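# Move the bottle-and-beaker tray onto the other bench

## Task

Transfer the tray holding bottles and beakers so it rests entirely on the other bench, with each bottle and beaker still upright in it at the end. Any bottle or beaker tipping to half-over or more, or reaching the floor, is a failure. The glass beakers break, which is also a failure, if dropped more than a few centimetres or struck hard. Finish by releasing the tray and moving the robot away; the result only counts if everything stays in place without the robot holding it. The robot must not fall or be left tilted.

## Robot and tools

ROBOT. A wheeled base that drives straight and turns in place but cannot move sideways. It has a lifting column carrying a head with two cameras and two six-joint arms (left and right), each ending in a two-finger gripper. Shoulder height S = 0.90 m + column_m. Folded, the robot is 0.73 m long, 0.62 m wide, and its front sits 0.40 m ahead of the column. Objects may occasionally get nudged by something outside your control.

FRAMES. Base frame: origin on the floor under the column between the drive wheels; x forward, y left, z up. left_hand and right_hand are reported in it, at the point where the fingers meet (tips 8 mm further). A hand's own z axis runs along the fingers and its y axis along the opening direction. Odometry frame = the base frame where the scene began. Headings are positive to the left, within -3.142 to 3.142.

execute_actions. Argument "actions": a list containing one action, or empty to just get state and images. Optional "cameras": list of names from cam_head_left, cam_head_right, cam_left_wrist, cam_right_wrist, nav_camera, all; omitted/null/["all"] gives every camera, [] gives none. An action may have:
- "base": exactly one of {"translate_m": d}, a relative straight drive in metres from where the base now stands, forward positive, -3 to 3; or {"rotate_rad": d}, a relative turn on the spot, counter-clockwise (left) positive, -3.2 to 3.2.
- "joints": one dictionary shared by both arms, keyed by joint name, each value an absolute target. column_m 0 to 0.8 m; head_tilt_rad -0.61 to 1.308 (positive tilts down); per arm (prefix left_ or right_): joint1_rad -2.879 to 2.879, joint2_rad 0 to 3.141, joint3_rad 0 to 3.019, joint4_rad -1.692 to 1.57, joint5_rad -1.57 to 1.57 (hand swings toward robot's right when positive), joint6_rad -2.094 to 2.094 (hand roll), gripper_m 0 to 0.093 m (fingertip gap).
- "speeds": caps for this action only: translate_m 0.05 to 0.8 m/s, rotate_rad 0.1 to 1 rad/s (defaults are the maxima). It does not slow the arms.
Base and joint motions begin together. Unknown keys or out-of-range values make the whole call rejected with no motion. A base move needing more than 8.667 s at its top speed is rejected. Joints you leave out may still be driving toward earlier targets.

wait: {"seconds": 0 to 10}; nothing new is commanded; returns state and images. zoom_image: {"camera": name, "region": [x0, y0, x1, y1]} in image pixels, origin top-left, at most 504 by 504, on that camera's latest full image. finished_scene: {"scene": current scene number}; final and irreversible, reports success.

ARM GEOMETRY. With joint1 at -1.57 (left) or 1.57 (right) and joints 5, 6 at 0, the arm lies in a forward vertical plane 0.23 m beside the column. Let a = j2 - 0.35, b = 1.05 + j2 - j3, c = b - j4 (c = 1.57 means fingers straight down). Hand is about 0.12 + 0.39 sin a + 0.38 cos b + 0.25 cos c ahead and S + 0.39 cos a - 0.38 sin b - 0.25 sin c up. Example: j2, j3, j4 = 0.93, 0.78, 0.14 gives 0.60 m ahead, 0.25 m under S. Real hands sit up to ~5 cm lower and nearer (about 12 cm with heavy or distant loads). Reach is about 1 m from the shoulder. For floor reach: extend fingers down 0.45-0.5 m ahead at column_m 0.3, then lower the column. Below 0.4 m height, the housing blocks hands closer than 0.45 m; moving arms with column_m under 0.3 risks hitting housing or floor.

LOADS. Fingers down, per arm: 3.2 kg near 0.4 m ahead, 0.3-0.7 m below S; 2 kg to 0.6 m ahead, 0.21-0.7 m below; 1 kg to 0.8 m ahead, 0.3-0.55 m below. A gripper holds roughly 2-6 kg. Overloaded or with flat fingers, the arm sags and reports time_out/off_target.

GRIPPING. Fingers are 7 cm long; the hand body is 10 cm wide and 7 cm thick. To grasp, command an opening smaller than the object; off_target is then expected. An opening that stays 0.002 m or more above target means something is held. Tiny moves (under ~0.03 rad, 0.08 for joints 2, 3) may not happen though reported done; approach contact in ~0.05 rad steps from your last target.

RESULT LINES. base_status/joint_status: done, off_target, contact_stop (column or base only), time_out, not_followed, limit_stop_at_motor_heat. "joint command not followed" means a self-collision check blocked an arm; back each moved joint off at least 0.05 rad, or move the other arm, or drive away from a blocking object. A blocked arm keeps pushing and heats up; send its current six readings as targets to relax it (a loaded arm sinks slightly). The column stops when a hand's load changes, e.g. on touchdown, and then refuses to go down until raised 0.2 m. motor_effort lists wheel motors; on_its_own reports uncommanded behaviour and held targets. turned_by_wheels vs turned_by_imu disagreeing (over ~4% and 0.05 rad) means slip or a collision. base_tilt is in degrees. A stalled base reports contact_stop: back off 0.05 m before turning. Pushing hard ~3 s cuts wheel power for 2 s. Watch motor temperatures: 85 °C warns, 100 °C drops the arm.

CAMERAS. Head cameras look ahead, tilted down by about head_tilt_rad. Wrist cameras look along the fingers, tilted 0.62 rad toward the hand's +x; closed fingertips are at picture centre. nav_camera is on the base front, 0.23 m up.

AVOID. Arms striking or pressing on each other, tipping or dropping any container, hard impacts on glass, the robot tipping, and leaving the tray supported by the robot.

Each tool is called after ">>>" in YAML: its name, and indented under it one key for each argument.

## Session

>>> execute_actions:
  actions:
    - {"joints":{"head_tilt_rad":0.6}}

Scene clock: 0.70 s.
Joint torques (N m, as the arm reports them, + toward a larger angle): left_arm=[-1.32 -7.73 -0.8  -1.37  0.06  0.04] | right_arm=[-0.62 -6.06 -0.68 -1.07 -0.02  0.04]
Motor temperatures (°C, as the motors report them): left_arm=[29 30 29 30 32 32] | right_arm=[30 32 29 29 32 30]
base_odometry: x=+0.000 y=+0.000 heading=+0.000 (m, m, rad; odometry frame)
turned_by_wheels: +0.000 (rad since the last result)
turned_by_imu: +0.000 (rad since the last result)
base_tilt: forward=-0.6 right=+0.2 (deg)
base_status: not commanded
joint_positions: column_m=+0.557 head_tilt_rad=+0.618 left_joint1_rad=-1.579 left_joint2_rad=+0.905 left_joint3_rad=+0.423 left_joint4_rad=-0.926 left_joint5_rad=+0.028 left_joint6_rad=-0.048 left_gripper_m=+0.095 right_joint1_rad=+1.579 right_joint2_rad=+0.875 right_joint3_rad=+0.417 right_joint4_rad=-0.903 right_joint5_rad=+0.028 right_joint6_rad=-0.022 right_gripper_m=+0.094
joint_status: all done
wheel_motors_off: 0
motor_effort: left_wheel=+0(0) right_wheel=+3(2) (%)
left_hand: x=+0.1539 y=+0.2178 z=+1.2478 quat_wxyz=(+0.428, +0.024, -0.903, +0.005) (m; base frame)
right_hand: x=+0.1603 y=-0.2284 z=+1.2455 quat_wxyz=(+0.407, +0.019, -0.913, +0.006) (m; base frame)
pictures: cam_head_left, cam_head_right, cam_left_wrist, cam_right_wrist, nav_camera
camera_calibration (this result's frames):
cam_head_left: T_world_to_cam=[[-0.00285738, -0.999643, -0.0265542, 0.0958323], [-0.511729, 0.0242757, -0.858804, 1.35099], [0.859142, 0.0111346, -0.511616, 0.669511], [0, 0, 0, 1]] pos_world=[0.116409, 0.0555471, 1.50531]
cam_head_right: T_world_to_cam=[[-0.00293558, -0.999889, -0.0145771, -0.0221886], [-0.517123, 0.0139946, -0.855797, 1.34786], [0.855906, 0.00502586, -0.517107, 0.674638], [0, 0, 0, 1]] pos_world=[0.119517, -0.0444395, 1.50203]
cam_left_wrist: T_world_to_cam=[[0.0696306, -0.997169, -0.0283982, 0.239142], [-0.0615005, -0.0327042, 0.997571, -1.22116], [-0.995675, -0.067715, -0.0636036, 0.370291], [0, 0, 0, 1]] pos_world=[0.276936, 0.223602, 1.24853]
cam_right_wrist: T_world_to_cam=[[0.0266102, -0.99964, -0.00356199, -0.224652], [-0.128902, -0.0069648, 0.991633, -1.2114], [-0.9913, -0.0259284, -0.129041, 0.435948], [0, 0, 0, 1]] pos_world=[0.281981, -0.221705, 1.25672]
Images, in order (width x height): cam_head_left 504x504, cam_head_right 504x504, cam_left_wrist 504x504, cam_right_wrist 504x504, nav_camera 504x504.

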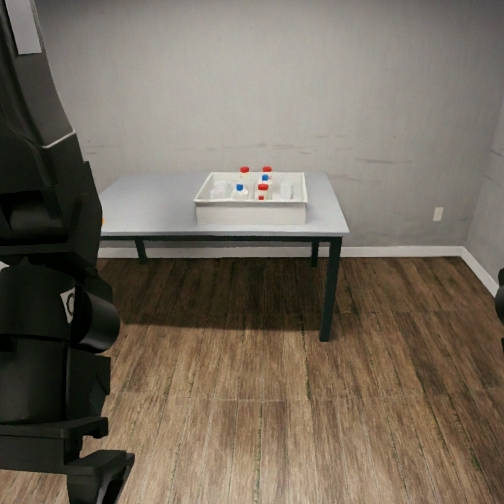

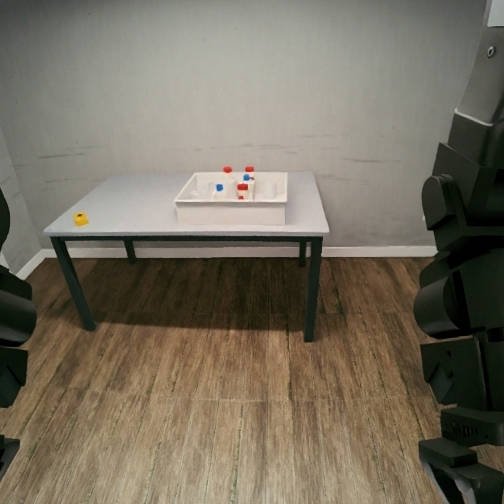

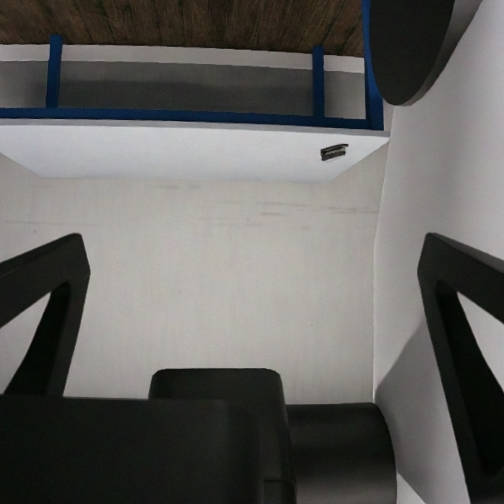

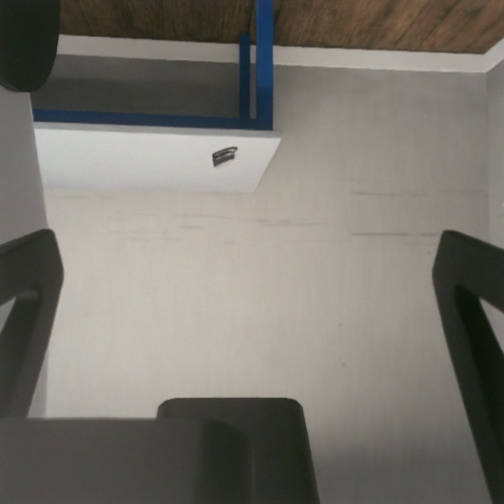

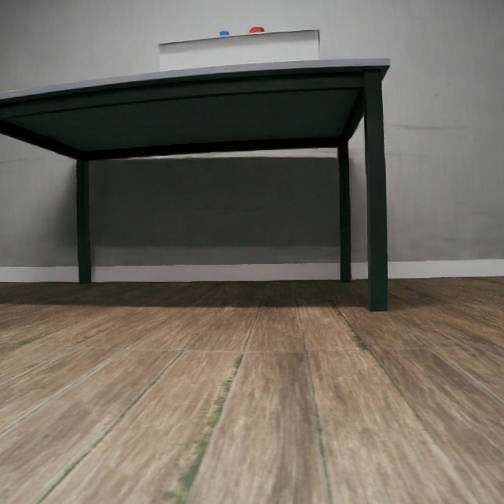

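>>> execute_actions:
  actions:
    - {"base":{"rotate_rad":0.175},"joints":{"head_tilt_rad":0.9,"column_m":0.65,"left_joint1_rad":-1.46,"left_joint2_rad":1.25,"left_joint3_rad":1.1,"left_joint4_rad":-0.37,"left_joint5_rad":0.06,"left_joint6_rad":0.04,"right_joint1_rad":1.47,"right_joint2_rad":1.25,"right_joint3_rad":1.1,"right_joint4_rad":-0.37,"right_joint5_rad":-0.06,"right_joint6_rad":-0.06,"left_gripper_m":0.05,"right_gripper_m":0.05}}
  cameras: []

>>> execute_actions:
  actions:
    - {"base":{"translate_m":0.81}}
  cameras: []

>>> execute_actions:
  actions:
    - {"base":{"rotate_rad":-0.255}}
  cameras: ["cam_head_left","cam_head_right"]

Scene clock: 19.70 s.
Joint torques (N m, as the arm reports them, + toward a larger angle): left_arm=[ -0.55 -16.06   3.04   0.35   0.01   0.15] | right_arm=[ -1.24 -14.83   3.61   0.55  -0.08  -0.02]
Motor temperatures (°C, as the motors report them): left_arm=[29 30 29 30 32 32] | right_arm=[30 32 29 29 31 30]
base_odometry: x=+0.000 y=+0.000 heading=+0.173 (m, m, rad; odometry frame)
turned_by_wheels: +0.173 (rad since the last result)
turned_by_imu: +0.174 (rad since the last result)
base_tilt: forward=-0.6 right=+0.1 (deg)
base_status: done
joint_positions: column_m=+0.650 head_tilt_rad=+0.901 left_joint1_rad=-1.459 left_joint2_rad=+1.247 left_joint3_rad=+1.101 left_joint4_rad=-0.374 left_joint5_rad=+0.060 left_joint6_rad=+0.030 left_gripper_m=+0.050 right_joint1_rad=+1.470 right_joint2_rad=+1.250 right_joint3_rad=+1.102 right_joint4_rad=-0.366 right_joint5_rad=-0.059 right_joint6_rad=-0.053 right_gripper_m=+0.050
joint_status: all done
wheel_motors_off: 0
motor_effort: left_wheel=-9(34) right_wheel=+7(49) (%)
left_hand: x=+0.5662 y=+0.2766 z=+1.1924 quat_wxyz=(-0.002, +0.013, -1.000, -0.019) (m; base frame)
right_hand: x=+0.5677 y=-0.2716 z=+1.1907 quat_wxyz=(-0.005, +0.002, -1.000, +0.015) (m; base frame)
pictures: none
No camera images: the call's "cameras" was empty. Leave "cameras" out to get every camera's image.

Scene clock: 22.83 s.
Joint torques (N m, as the arm reports them, + toward a larger angle): left_arm=[ -1.07 -15.44   3.08   0.38  -0.02   0.16] | right_arm=[ -1.31 -14.93   3.53   0.49  -0.07  -0.03]
Motor temperatures (°C, as the motors report them): left_arm=[29 31 29 30 32 32] | right_arm=[30 32 29 29 31 30]
base_odometry: x=+0.798 y=+0.139 heading=+0.173 (m, m, rad; odometry frame)
turned_by_wheels: +0.000 (rad since the last result)
turned_by_imu: -0.001 (rad since the last result)
base_tilt: forward=-0.5 right=+0.1 (deg)
base_status: done
joint_positions: column_m=+0.650 head_tilt_rad=+0.901 left_joint1_rad=-1.459 left_joint2_rad=+1.247 left_joint3_rad=+1.100 left_joint4_rad=-0.374 left_joint5_rad=+0.060 left_joint6_rad=+0.030 left_gripper_m=+0.050 right_joint1_rad=+1.470 right_joint2_rad=+1.250 right_joint3_rad=+1.102 right_joint4_rad=-0.367 right_joint5_rad=-0.059 right_joint6_rad=-0.053 right_gripper_m=+0.050
joint_status: not commanded
wheel_motors_off: 0
motor_effort: left_wheel=-1(50) right_wheel=+0(67) (%)
left_hand: x=+0.5655 y=+0.2766 z=+1.1923 quat_wxyz=(-0.002, +0.013, -1.000, -0.019) (m; base frame)
right_hand: x=+0.5676 y=-0.2716 z=+1.1907 quat_wxyz=(-0.005, +0.002, -1.000, +0.015) (m; base frame)
pictures: none
No camera images: the call's "cameras" was empty. Leave "cameras" out to get every camera's image.

Scene clock: 24.37 s.
Joint torques (N m, as the arm reports them, + toward a larger angle): left_arm=[ -0.36 -16.87   3.06   0.22   0.01   0.16] | right_arm=[ -1.62 -15.05   3.6    0.45  -0.05  -0.03]
Motor temperatures (°C, as the motors report them): left_arm=[29 31 29 30 32 32] | right_arm=[30 32 29 29 31 30]
base_odometry: x=+0.798 y=+0.139 heading=-0.080 (m, m, rad; odometry frame)
turned_by_wheels: -0.253 (rad since the last result)
turned_by_imu: -0.256 (rad since the last result)
base_tilt: forward=-0.5 right=+0.2 (deg)
base_status: done
joint_positions: column_m=+0.650 head_tilt_rad=+0.901 left_joint1_rad=-1.460 left_joint2_rad=+1.247 left_joint3_rad=+1.100 left_joint4_rad=-0.374 left_joint5_rad=+0.060 left_joint6_rad=+0.030 left_gripper_m=+0.050 right_joint1_rad=+1.470 right_joint2_rad=+1.250 right_joint3_rad=+1.102 right_joint4_rad=-0.367 right_joint5_rad=-0.059 right_joint6_rad=-0.053 right_gripper_m=+0.050
joint_status: not commanded
wheel_motors_off: 0
motor_effort: left_wheel=+2(35) right_wheel=-2(57) (%)
left_hand: x=+0.5655 y=+0.2760 z=+1.1922 quat_wxyz=(-0.002, +0.013, -1.000, -0.018) (m; base frame)
right_hand: x=+0.5676 y=-0.2715 z=+1.1907 quat_wxyz=(-0.005, +0.002, -1.000, +0.014) (m; base frame)
pictures: cam_head_left, cam_head_right
camera_calibration (this result's frames):
cam_head_left: T_world_to_cam=[[-0.0101811, -0.999643, -0.0246908, 0.0956253], [-0.731804, 0.0242757, -0.681082, 1.15131], [0.681439, 0.0111346, -0.73179, 1.08627], [0, 0, 0, 1]] pos_world=[0.103283, 0.0555471, 1.58142]
cam_head_right: T_world_to_cam=[[-0.00690127, -0.999889, -0.0131712, -0.0229314], [-0.73614, 0.0139946, -0.676685, 1.14557], [0.676794, 0.00502586, -0.736155, 1.09013], [0, 0, 0, 1]] pos_world=[0.105347, -0.0444395, 1.5774]
Images, in order (width x height): cam_head_left 504x504, cam_head_right 504x504.

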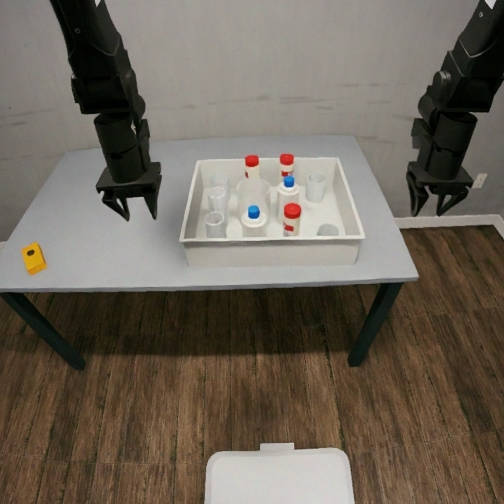

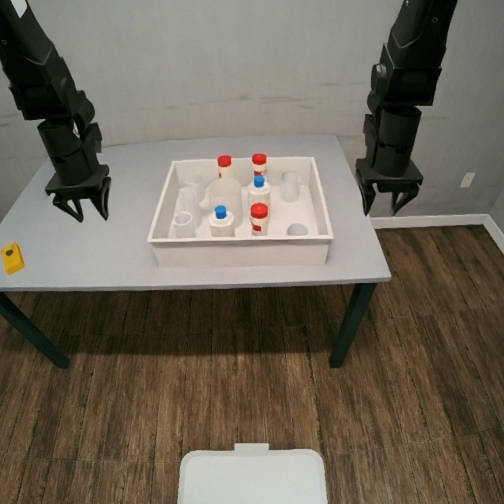

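>>> execute_actions:
  actions:
    - {"base":{"translate_m":0.43},"joints":{"head_tilt_rad":1.15,"column_m":0.42}}
  cameras: ["cam_head_left","cam_left_wrist","cam_right_wrist"]

Scene clock: 36.17 s.
Joint torques (N m, as the arm reports them, + toward a larger angle): left_arm=[ -0.89 -15.09   3.14   0.26  -0.01   0.19] | right_arm=[ -1.51 -14.72   3.47   0.49  -0.05  -0.05]
Motor temperatures (°C, as the motors report them): left_arm=[29 31 29 30 32 32] | right_arm=[30 33 29 29 31 30]
base_odometry: x=+1.227 y=+0.105 heading=-0.081 (m, m, rad; odometry frame)
turned_by_wheels: +0.000 (rad since the last result)
turned_by_imu: -0.001 (rad since the last result)
base_tilt: forward=-0.5 right=+0.0 (deg)
base_status: done
joint_positions: column_m=+0.420 head_tilt_rad=+1.149 left_joint1_rad=-1.460 left_joint2_rad=+1.247 left_joint3_rad=+1.100 left_joint4_rad=-0.374 left_joint5_rad=+0.060 left_joint6_rad=+0.030 left_gripper_m=+0.050 right_joint1_rad=+1.470 right_joint2_rad=+1.250 right_joint3_rad=+1.102 right_joint4_rad=-0.367 right_joint5_rad=-0.059 right_joint6_rad=-0.053 right_gripper_m=+0.050
joint_status: all done
wheel_motors_off: 0
motor_effort: left_wheel=+0(47) right_wheel=+1(53) (%)
left_hand: x=+0.5655 y=+0.2760 z=+0.9624 quat_wxyz=(-0.002, +0.013, -1.000, -0.018) (m; base frame)
right_hand: x=+0.5676 y=-0.2715 z=+0.9609 quat_wxyz=(-0.005, +0.002, -1.000, +0.014) (m; base frame)
pictures: cam_head_left, cam_left_wrist, cam_right_wrist
camera_calibration (this result's frames):
cam_head_left: T_world_to_cam=[[-0.0159136, -0.999643, -0.0214487, 0.085679], [-0.876221, 0.0242757, -0.481298, 0.721096], [0.481647, 0.0111346, -0.876295, 1.13127], [0, 0, 0, 1]] pos_world=[0.0883325, 0.0555471, 1.34022]
cam_left_wrist: T_world_to_cam=[[0.0515627, -0.998213, -0.0301963, 0.27262], [-0.813043, -0.0595174, 0.579154, -0.0741409], [-0.579916, -0.00531183, -0.814659, 1.23639], [0, 0, 0, 1]] pos_world=[0.642669, 0.274288, 1.05841]
cam_right_wrist: T_world_to_cam=[[-0.00655726, -0.99979, 0.0194368, -0.282903], [-0.828693, 0.0163116, 0.559465, -0.0581996], [-0.559664, -0.0124386, -0.828626, 1.2327], [0, 0, 0, 1]] pos_world=[0.639816, -0.266561, 1.05951]
Images, in order (width x height): cam_head_left 504x504, cam_left_wrist 504x504, cam_right_wrist 504x504.

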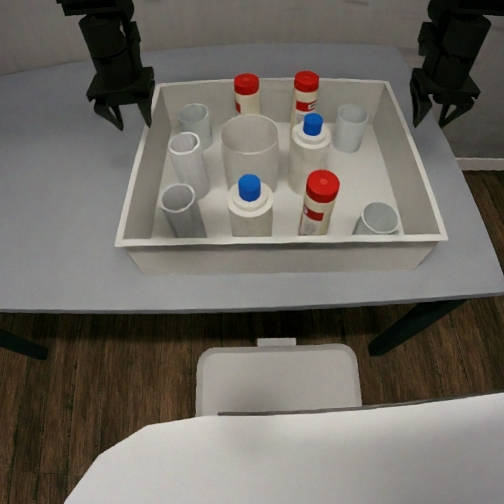

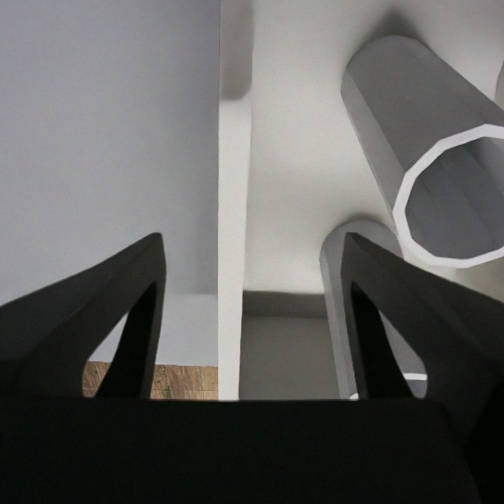

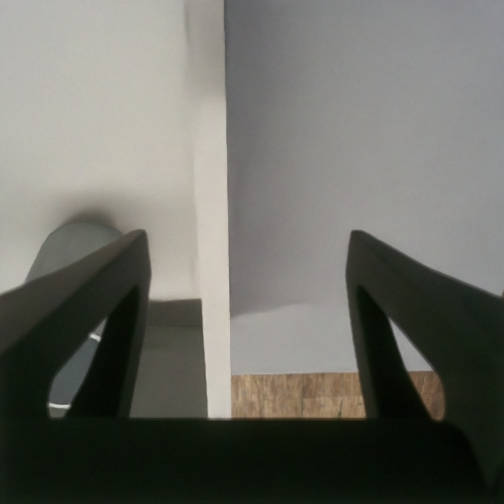

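Shift both left ~1cm.

>>> execute_actions:
  actions:
    - {"joints":{"column_m":0.36,"left_joint1_rad":-1.435,"right_joint1_rad":1.5}}
  cameras: ["cam_head_left","cam_left_wrist","cam_right_wrist"]

Scene clock: 44.80 s.
Joint torques (N m, as the arm reports them, + toward a larger angle): left_arm=[  0.2  -15.69   3.15   0.19  -0.02   0.17] | right_arm=[ -0.24 -15.22   3.55   0.56  -0.1   -0.02]
Motor temperatures (°C, as the motors report them): left_arm=[29 31 29 30 31 32] | right_arm=[30 33 29 29 31 30]
base_odometry: x=+1.227 y=+0.105 heading=-0.081 (m, m, rad; odometry frame)
turned_by_wheels: +0.000 (rad since the last result)
turned_by_imu: +0.000 (rad since the last result)
base_tilt: forward=-0.5 right=+0.2 (deg)
base_status: not commanded
joint_positions: column_m=+0.360 head_tilt_rad=+1.149 left_joint1_rad=-1.437 left_joint2_rad=+1.247 left_joint3_rad=+1.100 left_joint4_rad=-0.374 left_joint5_rad=+0.060 left_joint6_rad=+0.030 left_gripper_m=+0.050 right_joint1_rad=+1.490 right_joint2_rad=+1.250 right_joint3_rad=+1.102 right_joint4_rad=-0.367 right_joint5_rad=-0.059 right_joint6_rad=-0.053 right_gripper_m=+0.050
joint_status: all done
wheel_motors_off: 0
motor_effort: left_wheel=-1(1) right_wheel=+1(1) (%)
left_hand: x=+0.5649 y=+0.2884 z=+0.9035 quat_wxyz=(-0.002, +0.018, -0.999, -0.028) (m; base frame)
right_hand: x=+0.5680 y=-0.2603 z=+0.9002 quat_wxyz=(-0.005, +0.007, -1.000, +0.006) (m; base frame)
pictures: cam_head_left, cam_left_wrist, cam_right_wrist
camera_calibration (this result's frames):
cam_head_left: T_world_to_cam=[[-0.0159136, -0.999643, -0.0214487, 0.084392], [-0.876221, 0.0242757, -0.481297, 0.692216], [0.481646, 0.0111346, -0.876295, 1.07869], [0, 0, 0, 1]] pos_world=[0.0883325, 0.0555471, 1.28022]
cam_left_wrist: T_world_to_cam=[[0.0627886, -0.996792, -0.0496402, 0.294134], [-0.812258, -0.0799388, 0.577795, -0.0331417], [-0.579909, 0.00404168, -0.814671, 1.18542], [0, 0, 0, 1]] pos_world=[0.64205, 0.285749, 0.999479]
cam_right_wrist: T_world_to_cam=[[0.00355108, -0.999992, 0.00192865, -0.260491], [-0.828766, -0.00186378, 0.559592, -0.0288727], [-0.559583, -0.00358555, -0.828766, 1.18515], [0, 0, 0, 1]] pos_world=[0.640184, -0.256293, 0.998868]
Images, in order (width x height): cam_head_left 504x504, cam_left_wrist 504x504, cam_right_wrist 504x504.

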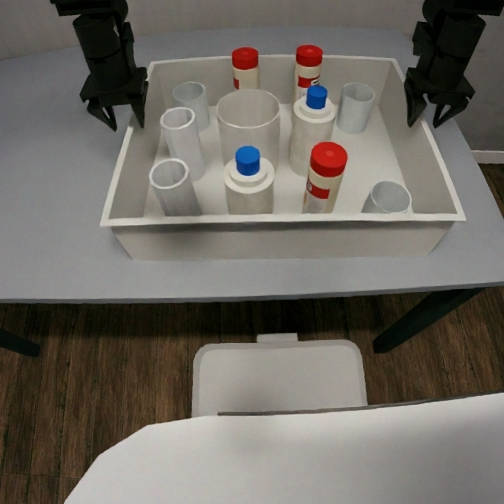

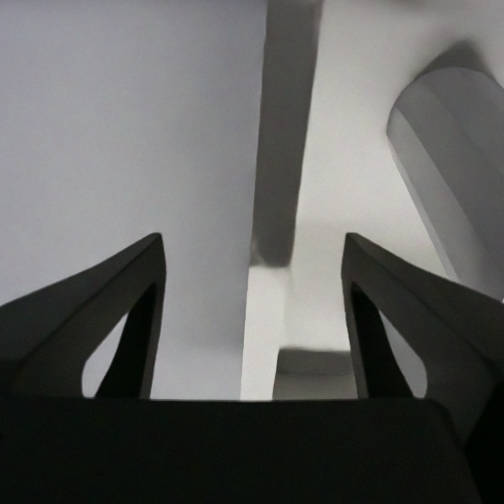

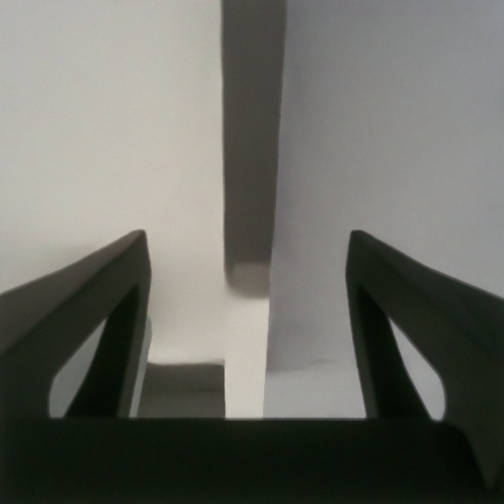

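>>> execute_actions:
  actions:
    - {"joints":{"column_m":0.3}}
  cameras: ["cam_head_left"]

>>> execute_actions:
  actions:
    - {"joints":{"left_gripper_m":0,"right_gripper_m":0}}
  cameras: []

>>> execute_actions:
  actions:
    - {"joints":{"column_m":0.36}}
  cameras: ["cam_head_left","cam_left_wrist"]

Scene clock: 54.30 s.
Joint torques (N m, as the arm reports them, + toward a larger angle): left_arm=[  0.03 -15.71   2.99   0.3   -0.03   0.17] | right_arm=[ -0.65 -14.54   3.42   0.52  -0.08  -0.02]
Motor temperatures (°C, as the motors report them): left_arm=[29 31 29 30 31 32] | right_arm=[30 33 30 29 31 30]
base_odometry: x=+1.227 y=+0.105 heading=-0.081 (m, m, rad; odometry frame)
turned_by_wheels: +0.000 (rad since the last result)
turned_by_imu: +0.000 (rad since the last result)
base_tilt: forward=-0.6 right=+0.1 (deg)
base_status: not commanded
joint_positions: column_m=+0.300 head_tilt_rad=+1.149 left_joint1_rad=-1.437 left_joint2_rad=+1.247 left_joint3_rad=+1.100 left_joint4_rad=-0.374 left_joint5_rad=+0.060 left_joint6_rad=+0.030 left_gripper_m=+0.050 right_joint1_rad=+1.490 right_joint2_rad=+1.250 right_joint3_rad=+1.102 right_joint4_rad=-0.367 right_joint5_rad=-0.059 right_joint6_rad=-0.053 right_gripper_m=+0.050
joint_status: all done
wheel_motors_off: 0
motor_effort: left_wheel=-1(1) right_wheel=+0(2) (%)
left_hand: x=+0.5649 y=+0.2884 z=+0.8435 quat_wxyz=(-0.002, +0.018, -0.999, -0.028) (m; base frame)
right_hand: x=+0.5680 y=-0.2603 z=+0.8402 quat_wxyz=(-0.005, +0.007, -1.000, +0.006) (m; base frame)
pictures: cam_head_left
camera_calibration (this result's frames):
cam_head_left: T_world_to_cam=[[-0.0159136, -0.999643, -0.0214487, 0.0831051], [-0.876221, 0.0242757, -0.481298, 0.663339], [0.481647, 0.0111346, -0.876295, 1.02611], [0, 0, 0, 1]] pos_world=[0.0883325, 0.0555471, 1.22022]
Images, in order (width x height): cam_head_left 504x504.

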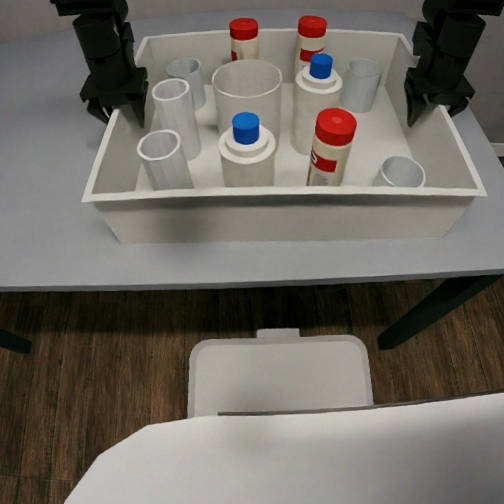

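Scene clock: 54.90 s.
Joint torques (N m, as the arm reports them, + toward a larger angle): left_arm=[  0.06 -15.52   3.13   0.28  -1.11  -0.33] | right_arm=[  0.07 -14.87   3.58   0.57   1.21  -0.09]
Motor temperatures (°C, as the motors report them): left_arm=[29 31 29 30 31 32] | right_arm=[30 33 30 29 31 30]
base_odometry: x=+1.227 y=+0.105 heading=-0.081 (m, m, rad; odometry frame)
turned_by_wheels: +0.000 (rad since the last result)
turned_by_imu: +0.000 (rad since the last result)
base_tilt: forward=-0.4 right=+0.1 (deg)
base_status: not commanded
joint_positions: column_m=+0.300 head_tilt_rad=+1.149 left_joint1_rad=-1.437 left_joint2_rad=+1.247 left_joint3_rad=+1.100 left_joint4_rad=-0.374 left_joint5_rad=+0.094 left_joint6_rad=+0.078 left_gripper_m=+0.008 right_joint1_rad=+1.486 right_joint2_rad=+1.250 right_joint3_rad=+1.102 right_joint4_rad=-0.367 right_joint5_rad=-0.090 right_joint6_rad=-0.049 right_gripper_m=+0.007
joint_status: left_gripper_m off_target (ended at +0.008, target +0.000); right_gripper_m off_target (ended at +0.007, target +0.000)
wheel_motors_off: 0
motor_effort: left_wheel=-2(2) right_wheel=+1(2) (%)
left_hand: x=+0.5653 y=+0.2827 z=+0.8433 quat_wxyz=(-0.003, -0.006, -1.000, -0.011) (m; base frame)
right_hand: x=+0.5680 y=-0.2575 z=+0.8403 quat_wxyz=(-0.005, +0.004, -1.000, -0.008) (m; base frame)
pictures: none
No camera images: the call's "cameras" was empty. Leave "cameras" out to get every camera's image.

Scene clock: 56.27 s.
Joint torques (N m, as the arm reports them, + toward a larger angle): left_arm=[ -0.04 -20.39   3.16  -0.48  -1.29  -0.38] | right_arm=[  0.   -19.83   2.95  -0.05   1.57   0.04]
Motor temperatures (°C, as the motors report them): left_arm=[29 31 29 30 32 32] | right_arm=[30 33 30 29 31 30]
base_odometry: x=+1.227 y=+0.105 heading=-0.081 (m, m, rad; odometry frame)
turned_by_wheels: +0.000 (rad since the last result)
turned_by_imu: +0.000 (rad since the last result)
base_tilt: forward=-0.5 right=+0.1 (deg)
base_status: not commanded
joint_positions: column_m=+0.360 head_tilt_rad=+1.149 left_joint1_rad=-1.436 left_joint2_rad=+1.322 left_joint3_rad=+1.091 left_joint4_rad=-0.356 left_joint5_rad=+0.100 left_joint6_rad=+0.080 left_gripper_m=+0.008 right_joint1_rad=+1.486 right_joint2_rad=+1.320 right_joint3_rad=+1.101 right_joint4_rad=-0.355 right_joint5_rad=-0.099 right_joint6_rad=-0.058 right_gripper_m=+0.006
joint_status: all done
wheel_motors_off: 0
motor_effort: left_wheel=-2(2) right_wheel=+1(2) (%)
left_hand: x=+0.5359 y=+0.2840 z=+0.8699 quat_wxyz=(+0.030, -0.003, -1.000, -0.006) (m; base frame)
right_hand: x=+0.5438 y=-0.2569 z=+0.8697 quat_wxyz=(+0.024, +0.006, -1.000, -0.014) (m; base frame)
pictures: cam_head_left, cam_left_wrist
camera_calibration (this result's frames):
cam_head_left: T_world_to_cam=[[-0.0159136, -0.999643, -0.0214487, 0.0843873], [-0.876221, 0.0242757, -0.481298, 0.692112], [0.481647, 0.0111346, -0.876295, 1.0785], [0, 0, 0, 1]] pos_world=[0.0883325, 0.0555471, 1.28]
cam_left_wrist: T_world_to_cam=[[0.0203342, -0.999767, -0.0071916, 0.276579], [-0.775441, -0.0203113, 0.631093, -0.120623], [-0.631092, -0.00725612, -0.775674, 1.13794], [0, 0, 0, 1]] pos_world=[0.618985, 0.282322, 0.960783]
Images, in order (width x height): cam_head_left 504x504, cam_left_wrist 504x504.

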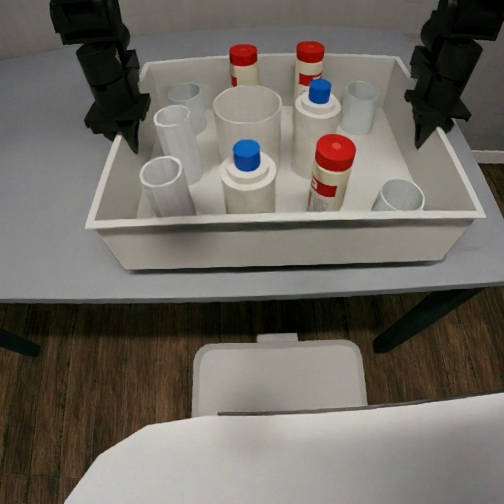

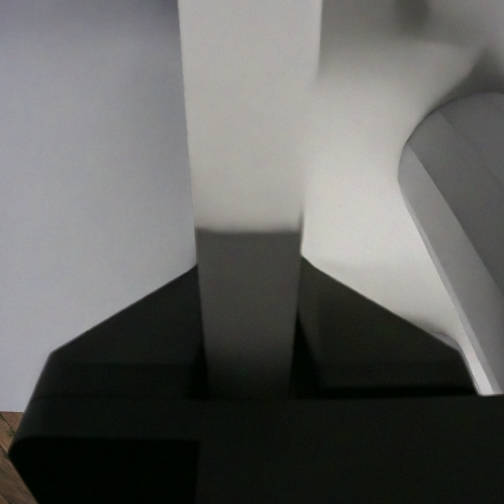

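>>> execute_actions:
  actions:
    - {"joints":{"column_m":0.44,"left_joint4_rad":-0.31,"right_joint4_rad":-0.3,"head_tilt_rad":0.9}}
  cameras: []

>>> execute_actions:
  actions:
    - {"base":{"translate_m":-0.5},"speeds":{"translate_m":0.3}}
  cameras: []

>>> execute_actions:
  actions:
    - {"base":{"rotate_rad":3.02},"speeds":{"rotate_rad":0.5}}
  cameras: ["cam_head_left"]

>>> execute_actions:
  actions:
    - {"base":{"translate_m":1.1},"speeds":{"translate_m":0.3}}
  cameras: ["cam_head_left","nav_camera"]

Scene clock: 66.03 s.
Joint torques (N m, as the arm reports them, + toward a larger angle): left_arm=[ -0.08 -20.75   3.29  -0.04  -1.36  -0.32] | right_arm=[ -0.23 -20.08   3.35   0.47   1.59  -0.03]
Motor temperatures (°C, as the motors report them): left_arm=[29 32 29 30 33 32] | right_arm=[30 34 29 29 32 30]
base_odometry: x=+1.227 y=+0.105 heading=-0.081 (m, m, rad; odometry frame)
turned_by_wheels: +0.000 (rad since the last result)
turned_by_imu: +0.000 (rad since the last result)
base_tilt: forward=-0.5 right=+0.0 (deg)
base_status: not commanded
joint_positions: column_m=+0.440 head_tilt_rad=+0.915 left_joint1_rad=-1.436 left_joint2_rad=+1.326 left_joint3_rad=+1.087 left_joint4_rad=-0.301 left_joint5_rad=+0.102 left_joint6_rad=+0.076 left_gripper_m=+0.008 right_joint1_rad=+1.488 right_joint2_rad=+1.324 right_joint3_rad=+1.096 right_joint4_rad=-0.296 right_joint5_rad=-0.099 right_joint6_rad=-0.056 right_gripper_m=+0.006
joint_status: all done
wheel_motors_off: 0
motor_effort: left_wheel=-2(2) right_wheel=+2(3) (%)
left_hand: x=+0.5451 y=+0.2846 z=+0.9472 quat_wxyz=(+0.007, -0.003, -1.000, -0.007) (m; base frame)
right_hand: x=+0.5538 y=-0.2567 z=+0.9472 quat_wxyz=(-0.001, +0.007, -1.000, -0.014) (m; base frame)
pictures: none
No camera images: the call's "cameras" was empty. Leave "cameras" out to get every camera's image.

Scene clock: 68.93 s.
Joint torques (N m, as the arm reports them, + toward a larger angle): left_arm=[  0.28 -20.91   3.72  -0.17  -1.39  -0.35] | right_arm=[ -0.23 -20.2    3.91   0.42   1.61  -0.02]
Motor temperatures (°C, as the motors report them): left_arm=[29 32 29 30 33 32] | right_arm=[30 34 29 29 33 30]
base_odometry: x=+0.729 y=+0.145 heading=-0.081 (m, m, rad; odometry frame)
turned_by_wheels: +0.000 (rad since the last result)
turned_by_imu: +0.000 (rad since the last result)
base_tilt: forward=-0.5 right=+0.1 (deg)
base_status: done
joint_positions: column_m=+0.440 head_tilt_rad=+0.914 left_joint1_rad=-1.436 left_joint2_rad=+1.329 left_joint3_rad=+1.083 left_joint4_rad=-0.299 left_joint5_rad=+0.103 left_joint6_rad=+0.076 left_gripper_m=+0.008 right_joint1_rad=+1.488 right_joint2_rad=+1.326 right_joint3_rad=+1.092 right_joint4_rad=-0.294 right_joint5_rad=-0.099 right_joint6_rad=-0.055 right_gripper_m=+0.006
joint_status: not commanded
wheel_motors_off: 0
motor_effort: left_wheel=-1(30) right_wheel=-1(27) (%)
left_hand: x=+0.5423 y=+0.2845 z=+0.9458 quat_wxyz=(+0.009, -0.003, -1.000, -0.006) (m; base frame)
right_hand: x=+0.5507 y=-0.2564 z=+0.9457 quat_wxyz=(+0.001, +0.007, -1.000, -0.014) (m; base frame)
pictures: none
No camera images: the call's "cameras" was empty. Leave "cameras" out to get every camera's image.

Scene clock: 76.27 s.
Joint torques (N m, as the arm reports them, + toward a larger angle): left_arm=[ -0.46 -21.6    3.69  -0.31  -1.41  -0.32] | right_arm=[ -0.99 -20.47   3.6    0.47   1.51  -0.02]
Motor temperatures (°C, as the motors report them): left_arm=[29 32 29 30 34 32] | right_arm=[30 34 30 29 33 30]
base_odometry: x=+0.728 y=+0.145 heading=+2.937 (m, m, rad; odometry frame)
turned_by_wheels: +3.018 (rad since the last result)
turned_by_imu: +3.059 (rad since the last result)
base_tilt: forward=-0.5 right=+0.1 (deg)
base_status: done
joint_positions: column_m=+0.440 head_tilt_rad=+0.914 left_joint1_rad=-1.432 left_joint2_rad=+1.329 left_joint3_rad=+1.083 left_joint4_rad=-0.299 left_joint5_rad=+0.102 left_joint6_rad=+0.076 left_gripper_m=+0.008 right_joint1_rad=+1.493 right_joint2_rad=+1.326 right_joint3_rad=+1.092 right_joint4_rad=-0.294 right_joint5_rad=-0.097 right_joint6_rad=-0.054 right_gripper_m=+0.006
joint_status: not commanded
wheel_motors_off: 0
motor_effort: left_wheel=-8(38) right_wheel=+6(68) (%)
left_hand: x=+0.5422 y=+0.2867 z=+0.9460 quat_wxyz=(+0.009, -0.002, -1.000, -0.008) (m; base frame)
right_hand: x=+0.5507 y=-0.2541 z=+0.9456 quat_wxyz=(+0.001, +0.007, -1.000, -0.015) (m; base frame)
pictures: cam_head_left
camera_calibration (this result's frames):
cam_head_left: T_world_to_cam=[[-0.0104897, -0.999643, -0.0245613, 0.0902701], [-0.740281, 0.0242757, -0.671859, 0.995531], [0.672215, 0.0111346, -0.740272, 0.945119], [0, 0, 0, 1]] pos_world=[0.102596, 0.0555471, 1.37072]
Images, in order (width x height): cam_head_left 504x504.

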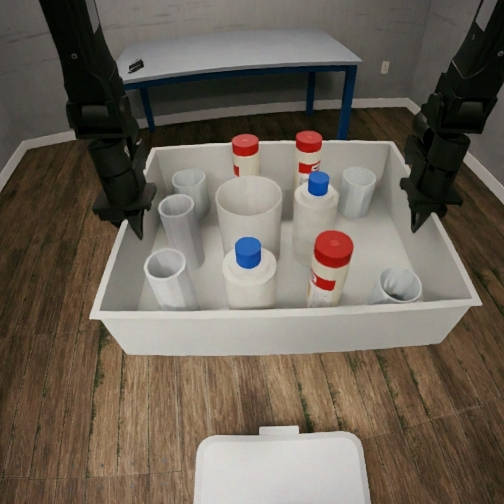

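Scene clock: 81.07 s.
Joint torques (N m, as the arm reports them, + toward a larger angle): left_arm=[ -0.55 -21.26   3.68  -0.44  -1.39  -0.31] | right_arm=[ -0.6  -20.2    3.6    0.31   1.49  -0.01]
Motor temperatures (°C, as the motors report them): left_arm=[29 32 29 30 34 32] | right_arm=[30 34 30 29 33 30]
base_odometry: x=-0.349 y=+0.368 heading=+2.938 (m, m, rad; odometry frame)
turned_by_wheels: +0.001 (rad since the last result)
turned_by_imu: +0.000 (rad since the last result)
base_tilt: forward=-0.5 right=+0.1 (deg)
base_status: done
joint_positions: column_m=+0.440 head_tilt_rad=+0.914 left_joint1_rad=-1.432 left_joint2_rad=+1.330 left_joint3_rad=+1.083 left_joint4_rad=-0.298 left_joint5_rad=+0.102 left_joint6_rad=+0.076 left_gripper_m=+0.008 right_joint1_rad=+1.493 right_joint2_rad=+1.328 right_joint3_rad=+1.092 right_joint4_rad=-0.294 right_joint5_rad=-0.097 right_joint6_rad=-0.054 right_gripper_m=+0.006
joint_status: not commanded
wheel_motors_off: 0
motor_effort: left_wheel=+1(52) right_wheel=-1(53) (%)
left_hand: x=+0.5420 y=+0.2868 z=+0.9454 quat_wxyz=(+0.009, -0.002, -1.000, -0.008) (m; base frame)
right_hand: x=+0.5502 y=-0.2541 z=+0.9450 quat_wxyz=(+0.002, +0.007, -1.000, -0.015) (m; base frame)
pictures: cam_head_left, nav_camera
camera_calibration (this result's frames):
cam_head_left: T_world_to_cam=[[-0.0104858, -0.999643, -0.024563, 0.0902723], [-0.740174, 0.0242757, -0.671977, 0.995695], [0.672334, 0.0111346, -0.740164, 0.94496], [0, 0, 0, 1]] pos_world=[0.102605, 0.0555471, 1.37073]
Images, in order (width x height): cam_head_left 504x504, nav_camera 504x504.

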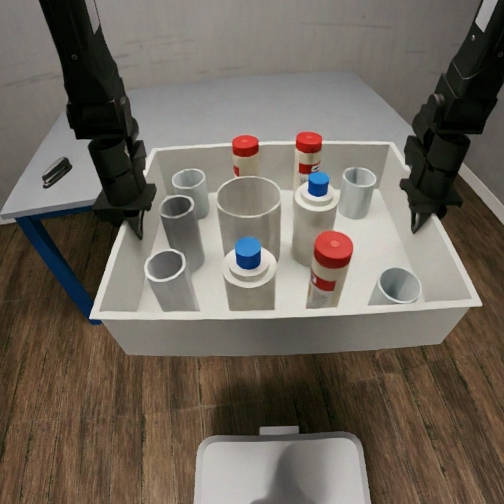

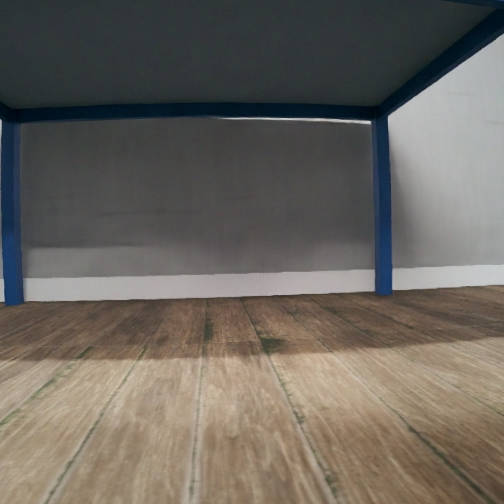

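>>> execute_actions:
  actions:
    - {"base":{"rotate_rad":0.16},"speeds":{"rotate_rad":0.3}}
  cameras: []

>>> execute_actions:
  actions:
    - {"base":{"translate_m":0.72},"speeds":{"translate_m":0.3},"joints":{"head_tilt_rad":1.15}}
  cameras: []

>>> execute_actions:
  actions:
    - {"joints":{"column_m":0.355,"left_joint4_rad":-0.3,"right_joint4_rad":-0.29}}
  cameras: ["cam_head_left"]

Scene clock: 89.77 s.
Joint torques (N m, as the arm reports them, + toward a larger angle): left_arm=[ -0.74 -21.27   3.84  -0.18  -1.38  -0.35] | right_arm=[ -0.78 -20.05   3.67   0.25   1.5   -0.03]
Motor temperatures (°C, as the motors report them): left_arm=[29 33 29 30 34 32] | right_arm=[30 34 30 29 33 30]
base_odometry: x=-0.349 y=+0.368 heading=+3.096 (m, m, rad; odometry frame)
turned_by_wheels: +0.158 (rad since the last result)
turned_by_imu: +0.157 (rad since the last result)
base_tilt: forward=-0.6 right=+0.1 (deg)
base_status: done
joint_positions: column_m=+0.440 head_tilt_rad=+0.914 left_joint1_rad=-1.432 left_joint2_rad=+1.330 left_joint3_rad=+1.083 left_joint4_rad=-0.298 left_joint5_rad=+0.102 left_joint6_rad=+0.076 left_gripper_m=+0.008 right_joint1_rad=+1.493 right_joint2_rad=+1.328 right_joint3_rad=+1.092 right_joint4_rad=-0.294 right_joint5_rad=-0.097 right_joint6_rad=-0.054 right_gripper_m=+0.006
joint_status: not commanded
wheel_motors_off: 0
motor_effort: left_wheel=-1(56) right_wheel=+3(58) (%)
left_hand: x=+0.5420 y=+0.2868 z=+0.9454 quat_wxyz=(+0.009, -0.002, -1.000, -0.008) (m; base frame)
right_hand: x=+0.5502 y=-0.2540 z=+0.9449 quat_wxyz=(+0.002, +0.007, -1.000, -0.015) (m; base frame)
pictures: none
No camera images: the call's "cameras" was empty. Leave "cameras" out to get every camera's image.

Scene clock: 93.37 s.
Joint torques (N m, as the arm reports them, + toward a larger angle): left_arm=[ -0.38 -21.51   3.69  -0.25  -1.39  -0.34] | right_arm=[ -0.61 -19.99   3.74   0.43   1.47  -0.03]
Motor temperatures (°C, as the motors report them): left_arm=[29 33 29 30 34 32] | right_arm=[30 34 30 29 33 30]
base_odometry: x=-1.068 y=+0.401 heading=+3.097 (m, m, rad; odometry frame)
turned_by_wheels: +0.001 (rad since the last result)
turned_by_imu: +0.000 (rad since the last result)
base_tilt: forward=-0.4 right=+0.1 (deg)
base_status: done
joint_positions: column_m=+0.440 head_tilt_rad=+1.149 left_joint1_rad=-1.432 left_joint2_rad=+1.331 left_joint3_rad=+1.083 left_joint4_rad=-0.297 left_joint5_rad=+0.102 left_joint6_rad=+0.076 left_gripper_m=+0.008 right_joint1_rad=+1.493 right_joint2_rad=+1.329 right_joint3_rad=+1.092 right_joint4_rad=-0.294 right_joint5_rad=-0.097 right_joint6_rad=-0.053 right_gripper_m=+0.006
joint_status: all done
wheel_motors_off: 0
motor_effort: left_wheel=+1(52) right_wheel=-2(41) (%)
left_hand: x=+0.5416 y=+0.2868 z=+0.9449 quat_wxyz=(+0.009, -0.002, -1.000, -0.008) (m; base frame)
right_hand: x=+0.5497 y=-0.2540 z=+0.9445 quat_wxyz=(+0.002, +0.007, -1.000, -0.015) (m; base frame)
pictures: none
No camera images: the call's "cameras" was empty. Leave "cameras" out to get every camera's image.

Scene clock: 95.03 s.
Joint torques (N m, as the arm reports them, + toward a larger angle): left_arm=[ -0.45 -20.66   3.4    0.05  -1.39  -0.32] | right_arm=[ -0.76 -20.26   3.5    0.62   1.48  -0.03]
Motor temperatures (°C, as the motors report them): left_arm=[29 33 29 30 34 32] | right_arm=[30 34 30 29 33 30]
base_odometry: x=-1.068 y=+0.401 heading=+3.097 (m, m, rad; odometry frame)
turned_by_wheels: +0.000 (rad since the last result)
turned_by_imu: +0.000 (rad since the last result)
base_tilt: forward=-0.5 right=+0.1 (deg)
base_status: not commanded
joint_positions: column_m=+0.355 head_tilt_rad=+1.149 left_joint1_rad=-1.432 left_joint2_rad=+1.331 left_joint3_rad=+1.083 left_joint4_rad=-0.295 left_joint5_rad=+0.102 left_joint6_rad=+0.076 left_gripper_m=+0.008 right_joint1_rad=+1.493 right_joint2_rad=+1.329 right_joint3_rad=+1.092 right_joint4_rad=-0.290 right_joint5_rad=-0.097 right_joint6_rad=-0.053 right_gripper_m=+0.006
joint_status: all done
wheel_motors_off: 0
motor_effort: left_wheel=+2(2) right_wheel=-2(3) (%)
left_hand: x=+0.5422 y=+0.2869 z=+0.8600 quat_wxyz=(+0.008, -0.002, -1.000, -0.008) (m; base frame)
right_hand: x=+0.5507 y=-0.2540 z=+0.8596 quat_wxyz=(+0.001, +0.007, -1.000, -0.015) (m; base frame)
pictures: cam_head_left
camera_calibration (this result's frames):
cam_head_left: T_world_to_cam=[[-0.0159138, -0.999643, -0.0214486, 0.0842833], [-0.876226, 0.0242757, -0.481289, 0.68977], [0.481638, 0.0111346, -0.876299, 1.07426], [0, 0, 0, 1]] pos_world=[0.0883319, 0.0555471, 1.27516]
Images, in order (width x height): cam_head_left 504x504.

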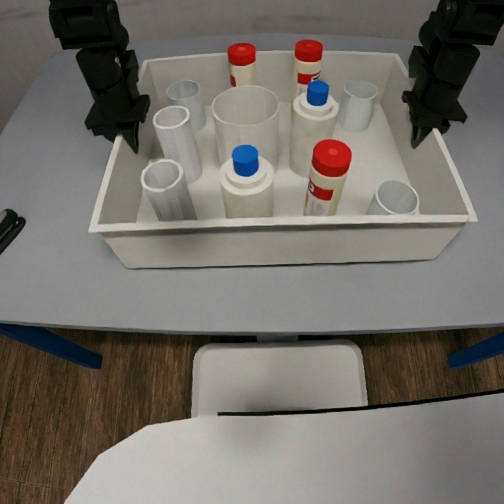

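>>> execute_actions:
  actions:
    - {"joints":{"column_m":0.335}}
  cameras: []

>>> execute_actions:
  actions:
    - {"joints":{"column_m":0.315}}
  cameras: []

Scene clock: 100.90 s.
Joint torques (N m, as the arm reports them, + toward a larger angle): left_arm=[ -0.14 -20.65   3.72  -0.06  -1.3   -0.32] | right_arm=[ -0.8  -20.48   3.63   0.46   1.65  -0.04]
Motor temperatures (°C, as the motors report them): left_arm=[29 33 29 30 34 32] | right_arm=[30 34 30 29 34 30]
base_odometry: x=-1.068 y=+0.401 heading=+3.097 (m, m, rad; odometry frame)
turned_by_wheels: +0.000 (rad since the last result)
turned_by_imu: +0.000 (rad since the last result)
base_tilt: forward=-0.5 right=+0.1 (deg)
base_status: not commanded
joint_positions: column_m=+0.335 head_tilt_rad=+1.149 left_joint1_rad=-1.432 left_joint2_rad=+1.322 left_joint3_rad=+1.083 left_joint4_rad=-0.295 left_joint5_rad=+0.100 left_joint6_rad=+0.077 left_gripper_m=+0.008 right_joint1_rad=+1.493 right_joint2_rad=+1.327 right_joint3_rad=+1.092 right_joint4_rad=-0.285 right_joint5_rad=-0.100 right_joint6_rad=-0.052 right_gripper_m=+0.006
joint_status: all done
wheel_motors_off: 0
motor_effort: left_wheel=+2(4) right_wheel=-1(3) (%)
left_hand: x=+0.5457 y=+0.2871 z=+0.8439 quat_wxyz=(+0.004, -0.003, -1.000, -0.010) (m; base frame)
right_hand: x=+0.5526 y=-0.2535 z=+0.8403 quat_wxyz=(-0.003, +0.007, -1.000, -0.016) (m; base frame)
pictures: none
No camera images: the call's "cameras" was empty. Leave "cameras" out to get every camera's image.

Scene clock: 101.77 s.
Joint torques (N m, as the arm reports them, + toward a larger angle): left_arm=[ -0.44 -17.33   4.29   1.04  -1.32  -0.31] | right_arm=[ -0.98 -17.08   4.14   2.16   1.62  -0.03]
Motor temperatures (°C, as the motors report them): left_arm=[29 33 29 30 34 32] | right_arm=[30 34 30 29 34 30]
base_odometry: x=-1.068 y=+0.401 heading=+3.097 (m, m, rad; odometry frame)
turned_by_wheels: +0.000 (rad since the last result)
turned_by_imu: +0.000 (rad since the last result)
base_tilt: forward=-0.6 right=+0.1 (deg)
base_status: not commanded
joint_positions: column_m=+0.315 head_tilt_rad=+1.149 left_joint1_rad=-1.428 left_joint2_rad=+1.276 left_joint3_rad=+1.079 left_joint4_rad=-0.332 left_joint5_rad=+0.101 left_joint6_rad=+0.077 left_gripper_m=+0.008 right_joint1_rad=+1.493 right_joint2_rad=+1.282 right_joint3_rad=+1.092 right_joint4_rad=-0.325 right_joint5_rad=-0.100 right_joint6_rad=-0.053 right_gripper_m=+0.006
joint_status: all done
wheel_motors_off: 0
motor_effort: left_wheel=+3(4) right_wheel=+0(2) (%)
left_hand: x=+0.5517 y=+0.2875 z=+0.8431 quat_wxyz=(+0.001, -0.003, -1.000, -0.011) (m; base frame)
right_hand: x=+0.5602 y=-0.2524 z=+0.8399 quat_wxyz=(-0.005, +0.008, -1.000, -0.016) (m; base frame)
pictures: none
No camera images: the call's "cameras" was empty. Leave "cameras" out to get every camera's image.

>>> execute_actions:
  actions:
    - {"joints":{"left_gripper_m":0.04,"right_gripper_m":0.05}}
  cameras: []

>>> execute_actions:
  actions:
    - {"joints":{"column_m":0.5}}
  cameras: []

>>> execute_actions:
  actions:
    - {"base":{"translate_m":-0.6}}
  cameras: []

>>> finished_scene:
  scene: 2

Scene clock: 109.93 s.
Joint torques (N m, as the arm reports them, + toward a larger angle): left_arm=[ -0.17 -16.46   4.38   0.62  -0.11  -0.13] | right_arm=[ -0.58 -16.21   4.43   1.07   0.09  -0.05]
Motor temperatures (°C, as the motors report them): left_arm=[29 33 29 30 34 32] | right_arm=[30 34 30 29 34 30]
base_odometry: x=-1.068 y=+0.401 heading=+3.097 (m, m, rad; odometry frame)
turned_by_wheels: +0.000 (rad since the last result)
turned_by_imu: +0.000 (rad since the last result)
base_tilt: forward=-0.5 right=+0.1 (deg)
base_status: not commanded
joint_positions: column_m=+0.315 head_tilt_rad=+1.149 left_joint1_rad=-1.431 left_joint2_rad=+1.261 left_joint3_rad=+1.081 left_joint4_rad=-0.316 left_joint5_rad=+0.062 left_joint6_rad=+0.052 left_gripper_m=+0.040 right_joint1_rad=+1.495 right_joint2_rad=+1.265 right_joint3_rad=+1.091 right_joint4_rad=-0.299 right_joint5_rad=-0.062 right_joint6_rad=-0.053 right_gripper_m=+0.050
joint_status: all done
wheel_motors_off: 0
motor_effort: left_wheel=+2(4) right_wheel=-2(4) (%)
left_hand: x=+0.5625 y=+0.2922 z=+0.8502 quat_wxyz=(-0.014, +0.008, -0.999, -0.030) (m; base frame)
right_hand: x=+0.5727 y=-0.2577 z=+0.8475 quat_wxyz=(-0.026, +0.009, -1.000, +0.003) (m; base frame)
pictures: none
No camera images: the call's "cameras" was empty. Leave "cameras" out to get every camera's image.

Scene clock: 112.93 s.
Joint torques (N m, as the arm reports them, + toward a larger angle): left_arm=[ -0.51 -16.95   4.18   0.71  -0.09  -0.05] | right_arm=[ -0.84 -15.69   4.42   1.07   0.07  -0.04]
Motor temperatures (°C, as the motors report them): left_arm=[29 33 29 30 34 32] | right_arm=[30 34 30 29 33 30]
base_odometry: x=-1.068 y=+0.401 heading=+3.097 (m, m, rad; odometry frame)
turned_by_wheels: +0.000 (rad since the last result)
turned_by_imu: +0.000 (rad since the last result)
base_tilt: forward=-0.5 right=+0.1 (deg)
base_status: not commanded
joint_positions: column_m=+0.500 head_tilt_rad=+1.149 left_joint1_rad=-1.431 left_joint2_rad=+1.261 left_joint3_rad=+1.081 left_joint4_rad=-0.316 left_joint5_rad=+0.062 left_joint6_rad=+0.052 left_gripper_m=+0.040 right_joint1_rad=+1.495 right_joint2_rad=+1.264 right_joint3_rad=+1.091 right_joint4_rad=-0.299 right_joint5_rad=-0.062 right_joint6_rad=-0.053 right_gripper_m=+0.050
joint_status: all done
wheel_motors_off: 0
motor_effort: left_wheel=+2(2) right_wheel=-2(3) (%)
left_hand: x=+0.5626 y=+0.2922 z=+1.0352 quat_wxyz=(-0.014, +0.008, -0.999, -0.030) (m; base frame)
right_hand: x=+0.5729 y=-0.2577 z=+1.0325 quat_wxyz=(-0.026, +0.009, -1.000, +0.003) (m; base frame)
pictures: none
No camera images: the call's "cameras" was empty. Leave "cameras" out to get every camera's image.

Scene clock: 115.77 s.
Joint torques (N m, as the arm reports them, + toward a larger angle): left_arm=[ -0.65 -16.45   4.1    0.61  -0.06  -0.07] | right_arm=[ -0.81 -15.55   4.27   1.03   0.06   0.  ]
Motor temperatures (°C, as the motors report them): left_arm=[29 33 29 30 34 32] | right_arm=[30 34 30 29 33 30]
base_odometry: x=-0.469 y=+0.374 heading=+3.098 (m, m, rad; odometry frame)
turned_by_wheels: +0.001 (rad since the last result)
turned_by_imu: +0.001 (rad since the last result)
base_tilt: forward=-0.4 right=+0.1 (deg)
base_status: done
joint_positions: column_m=+0.500 head_tilt_rad=+1.149 left_joint1_rad=-1.432 left_joint2_rad=+1.258 left_joint3_rad=+1.086 left_joint4_rad=-0.313 left_joint5_rad=+0.062 left_joint6_rad=+0.052 left_gripper_m=+0.040 right_joint1_rad=+1.495 right_joint2_rad=+1.264 right_joint3_rad=+1.091 right_joint4_rad=-0.296 right_joint5_rad=-0.062 right_joint6_rad=-0.053 right_gripper_m=+0.050
joint_status: not commanded
wheel_motors_off: 0
motor_effort: left_wheel=+1(62) right_wheel=-2(28) (%)
left_hand: x=+0.5672 y=+0.2922 z=+1.0372 quat_wxyz=(-0.019, +0.007, -0.999, -0.031) (m; base frame)
right_hand: x=+0.5738 y=-0.2577 z=+1.0328 quat_wxyz=(-0.028, +0.010, -1.000, +0.003) (m; base frame)
pictures: none
No camera images: the call's "cameras" was empty. Leave "cameras" out to get every camera's image.

The scene is finished: the task was done.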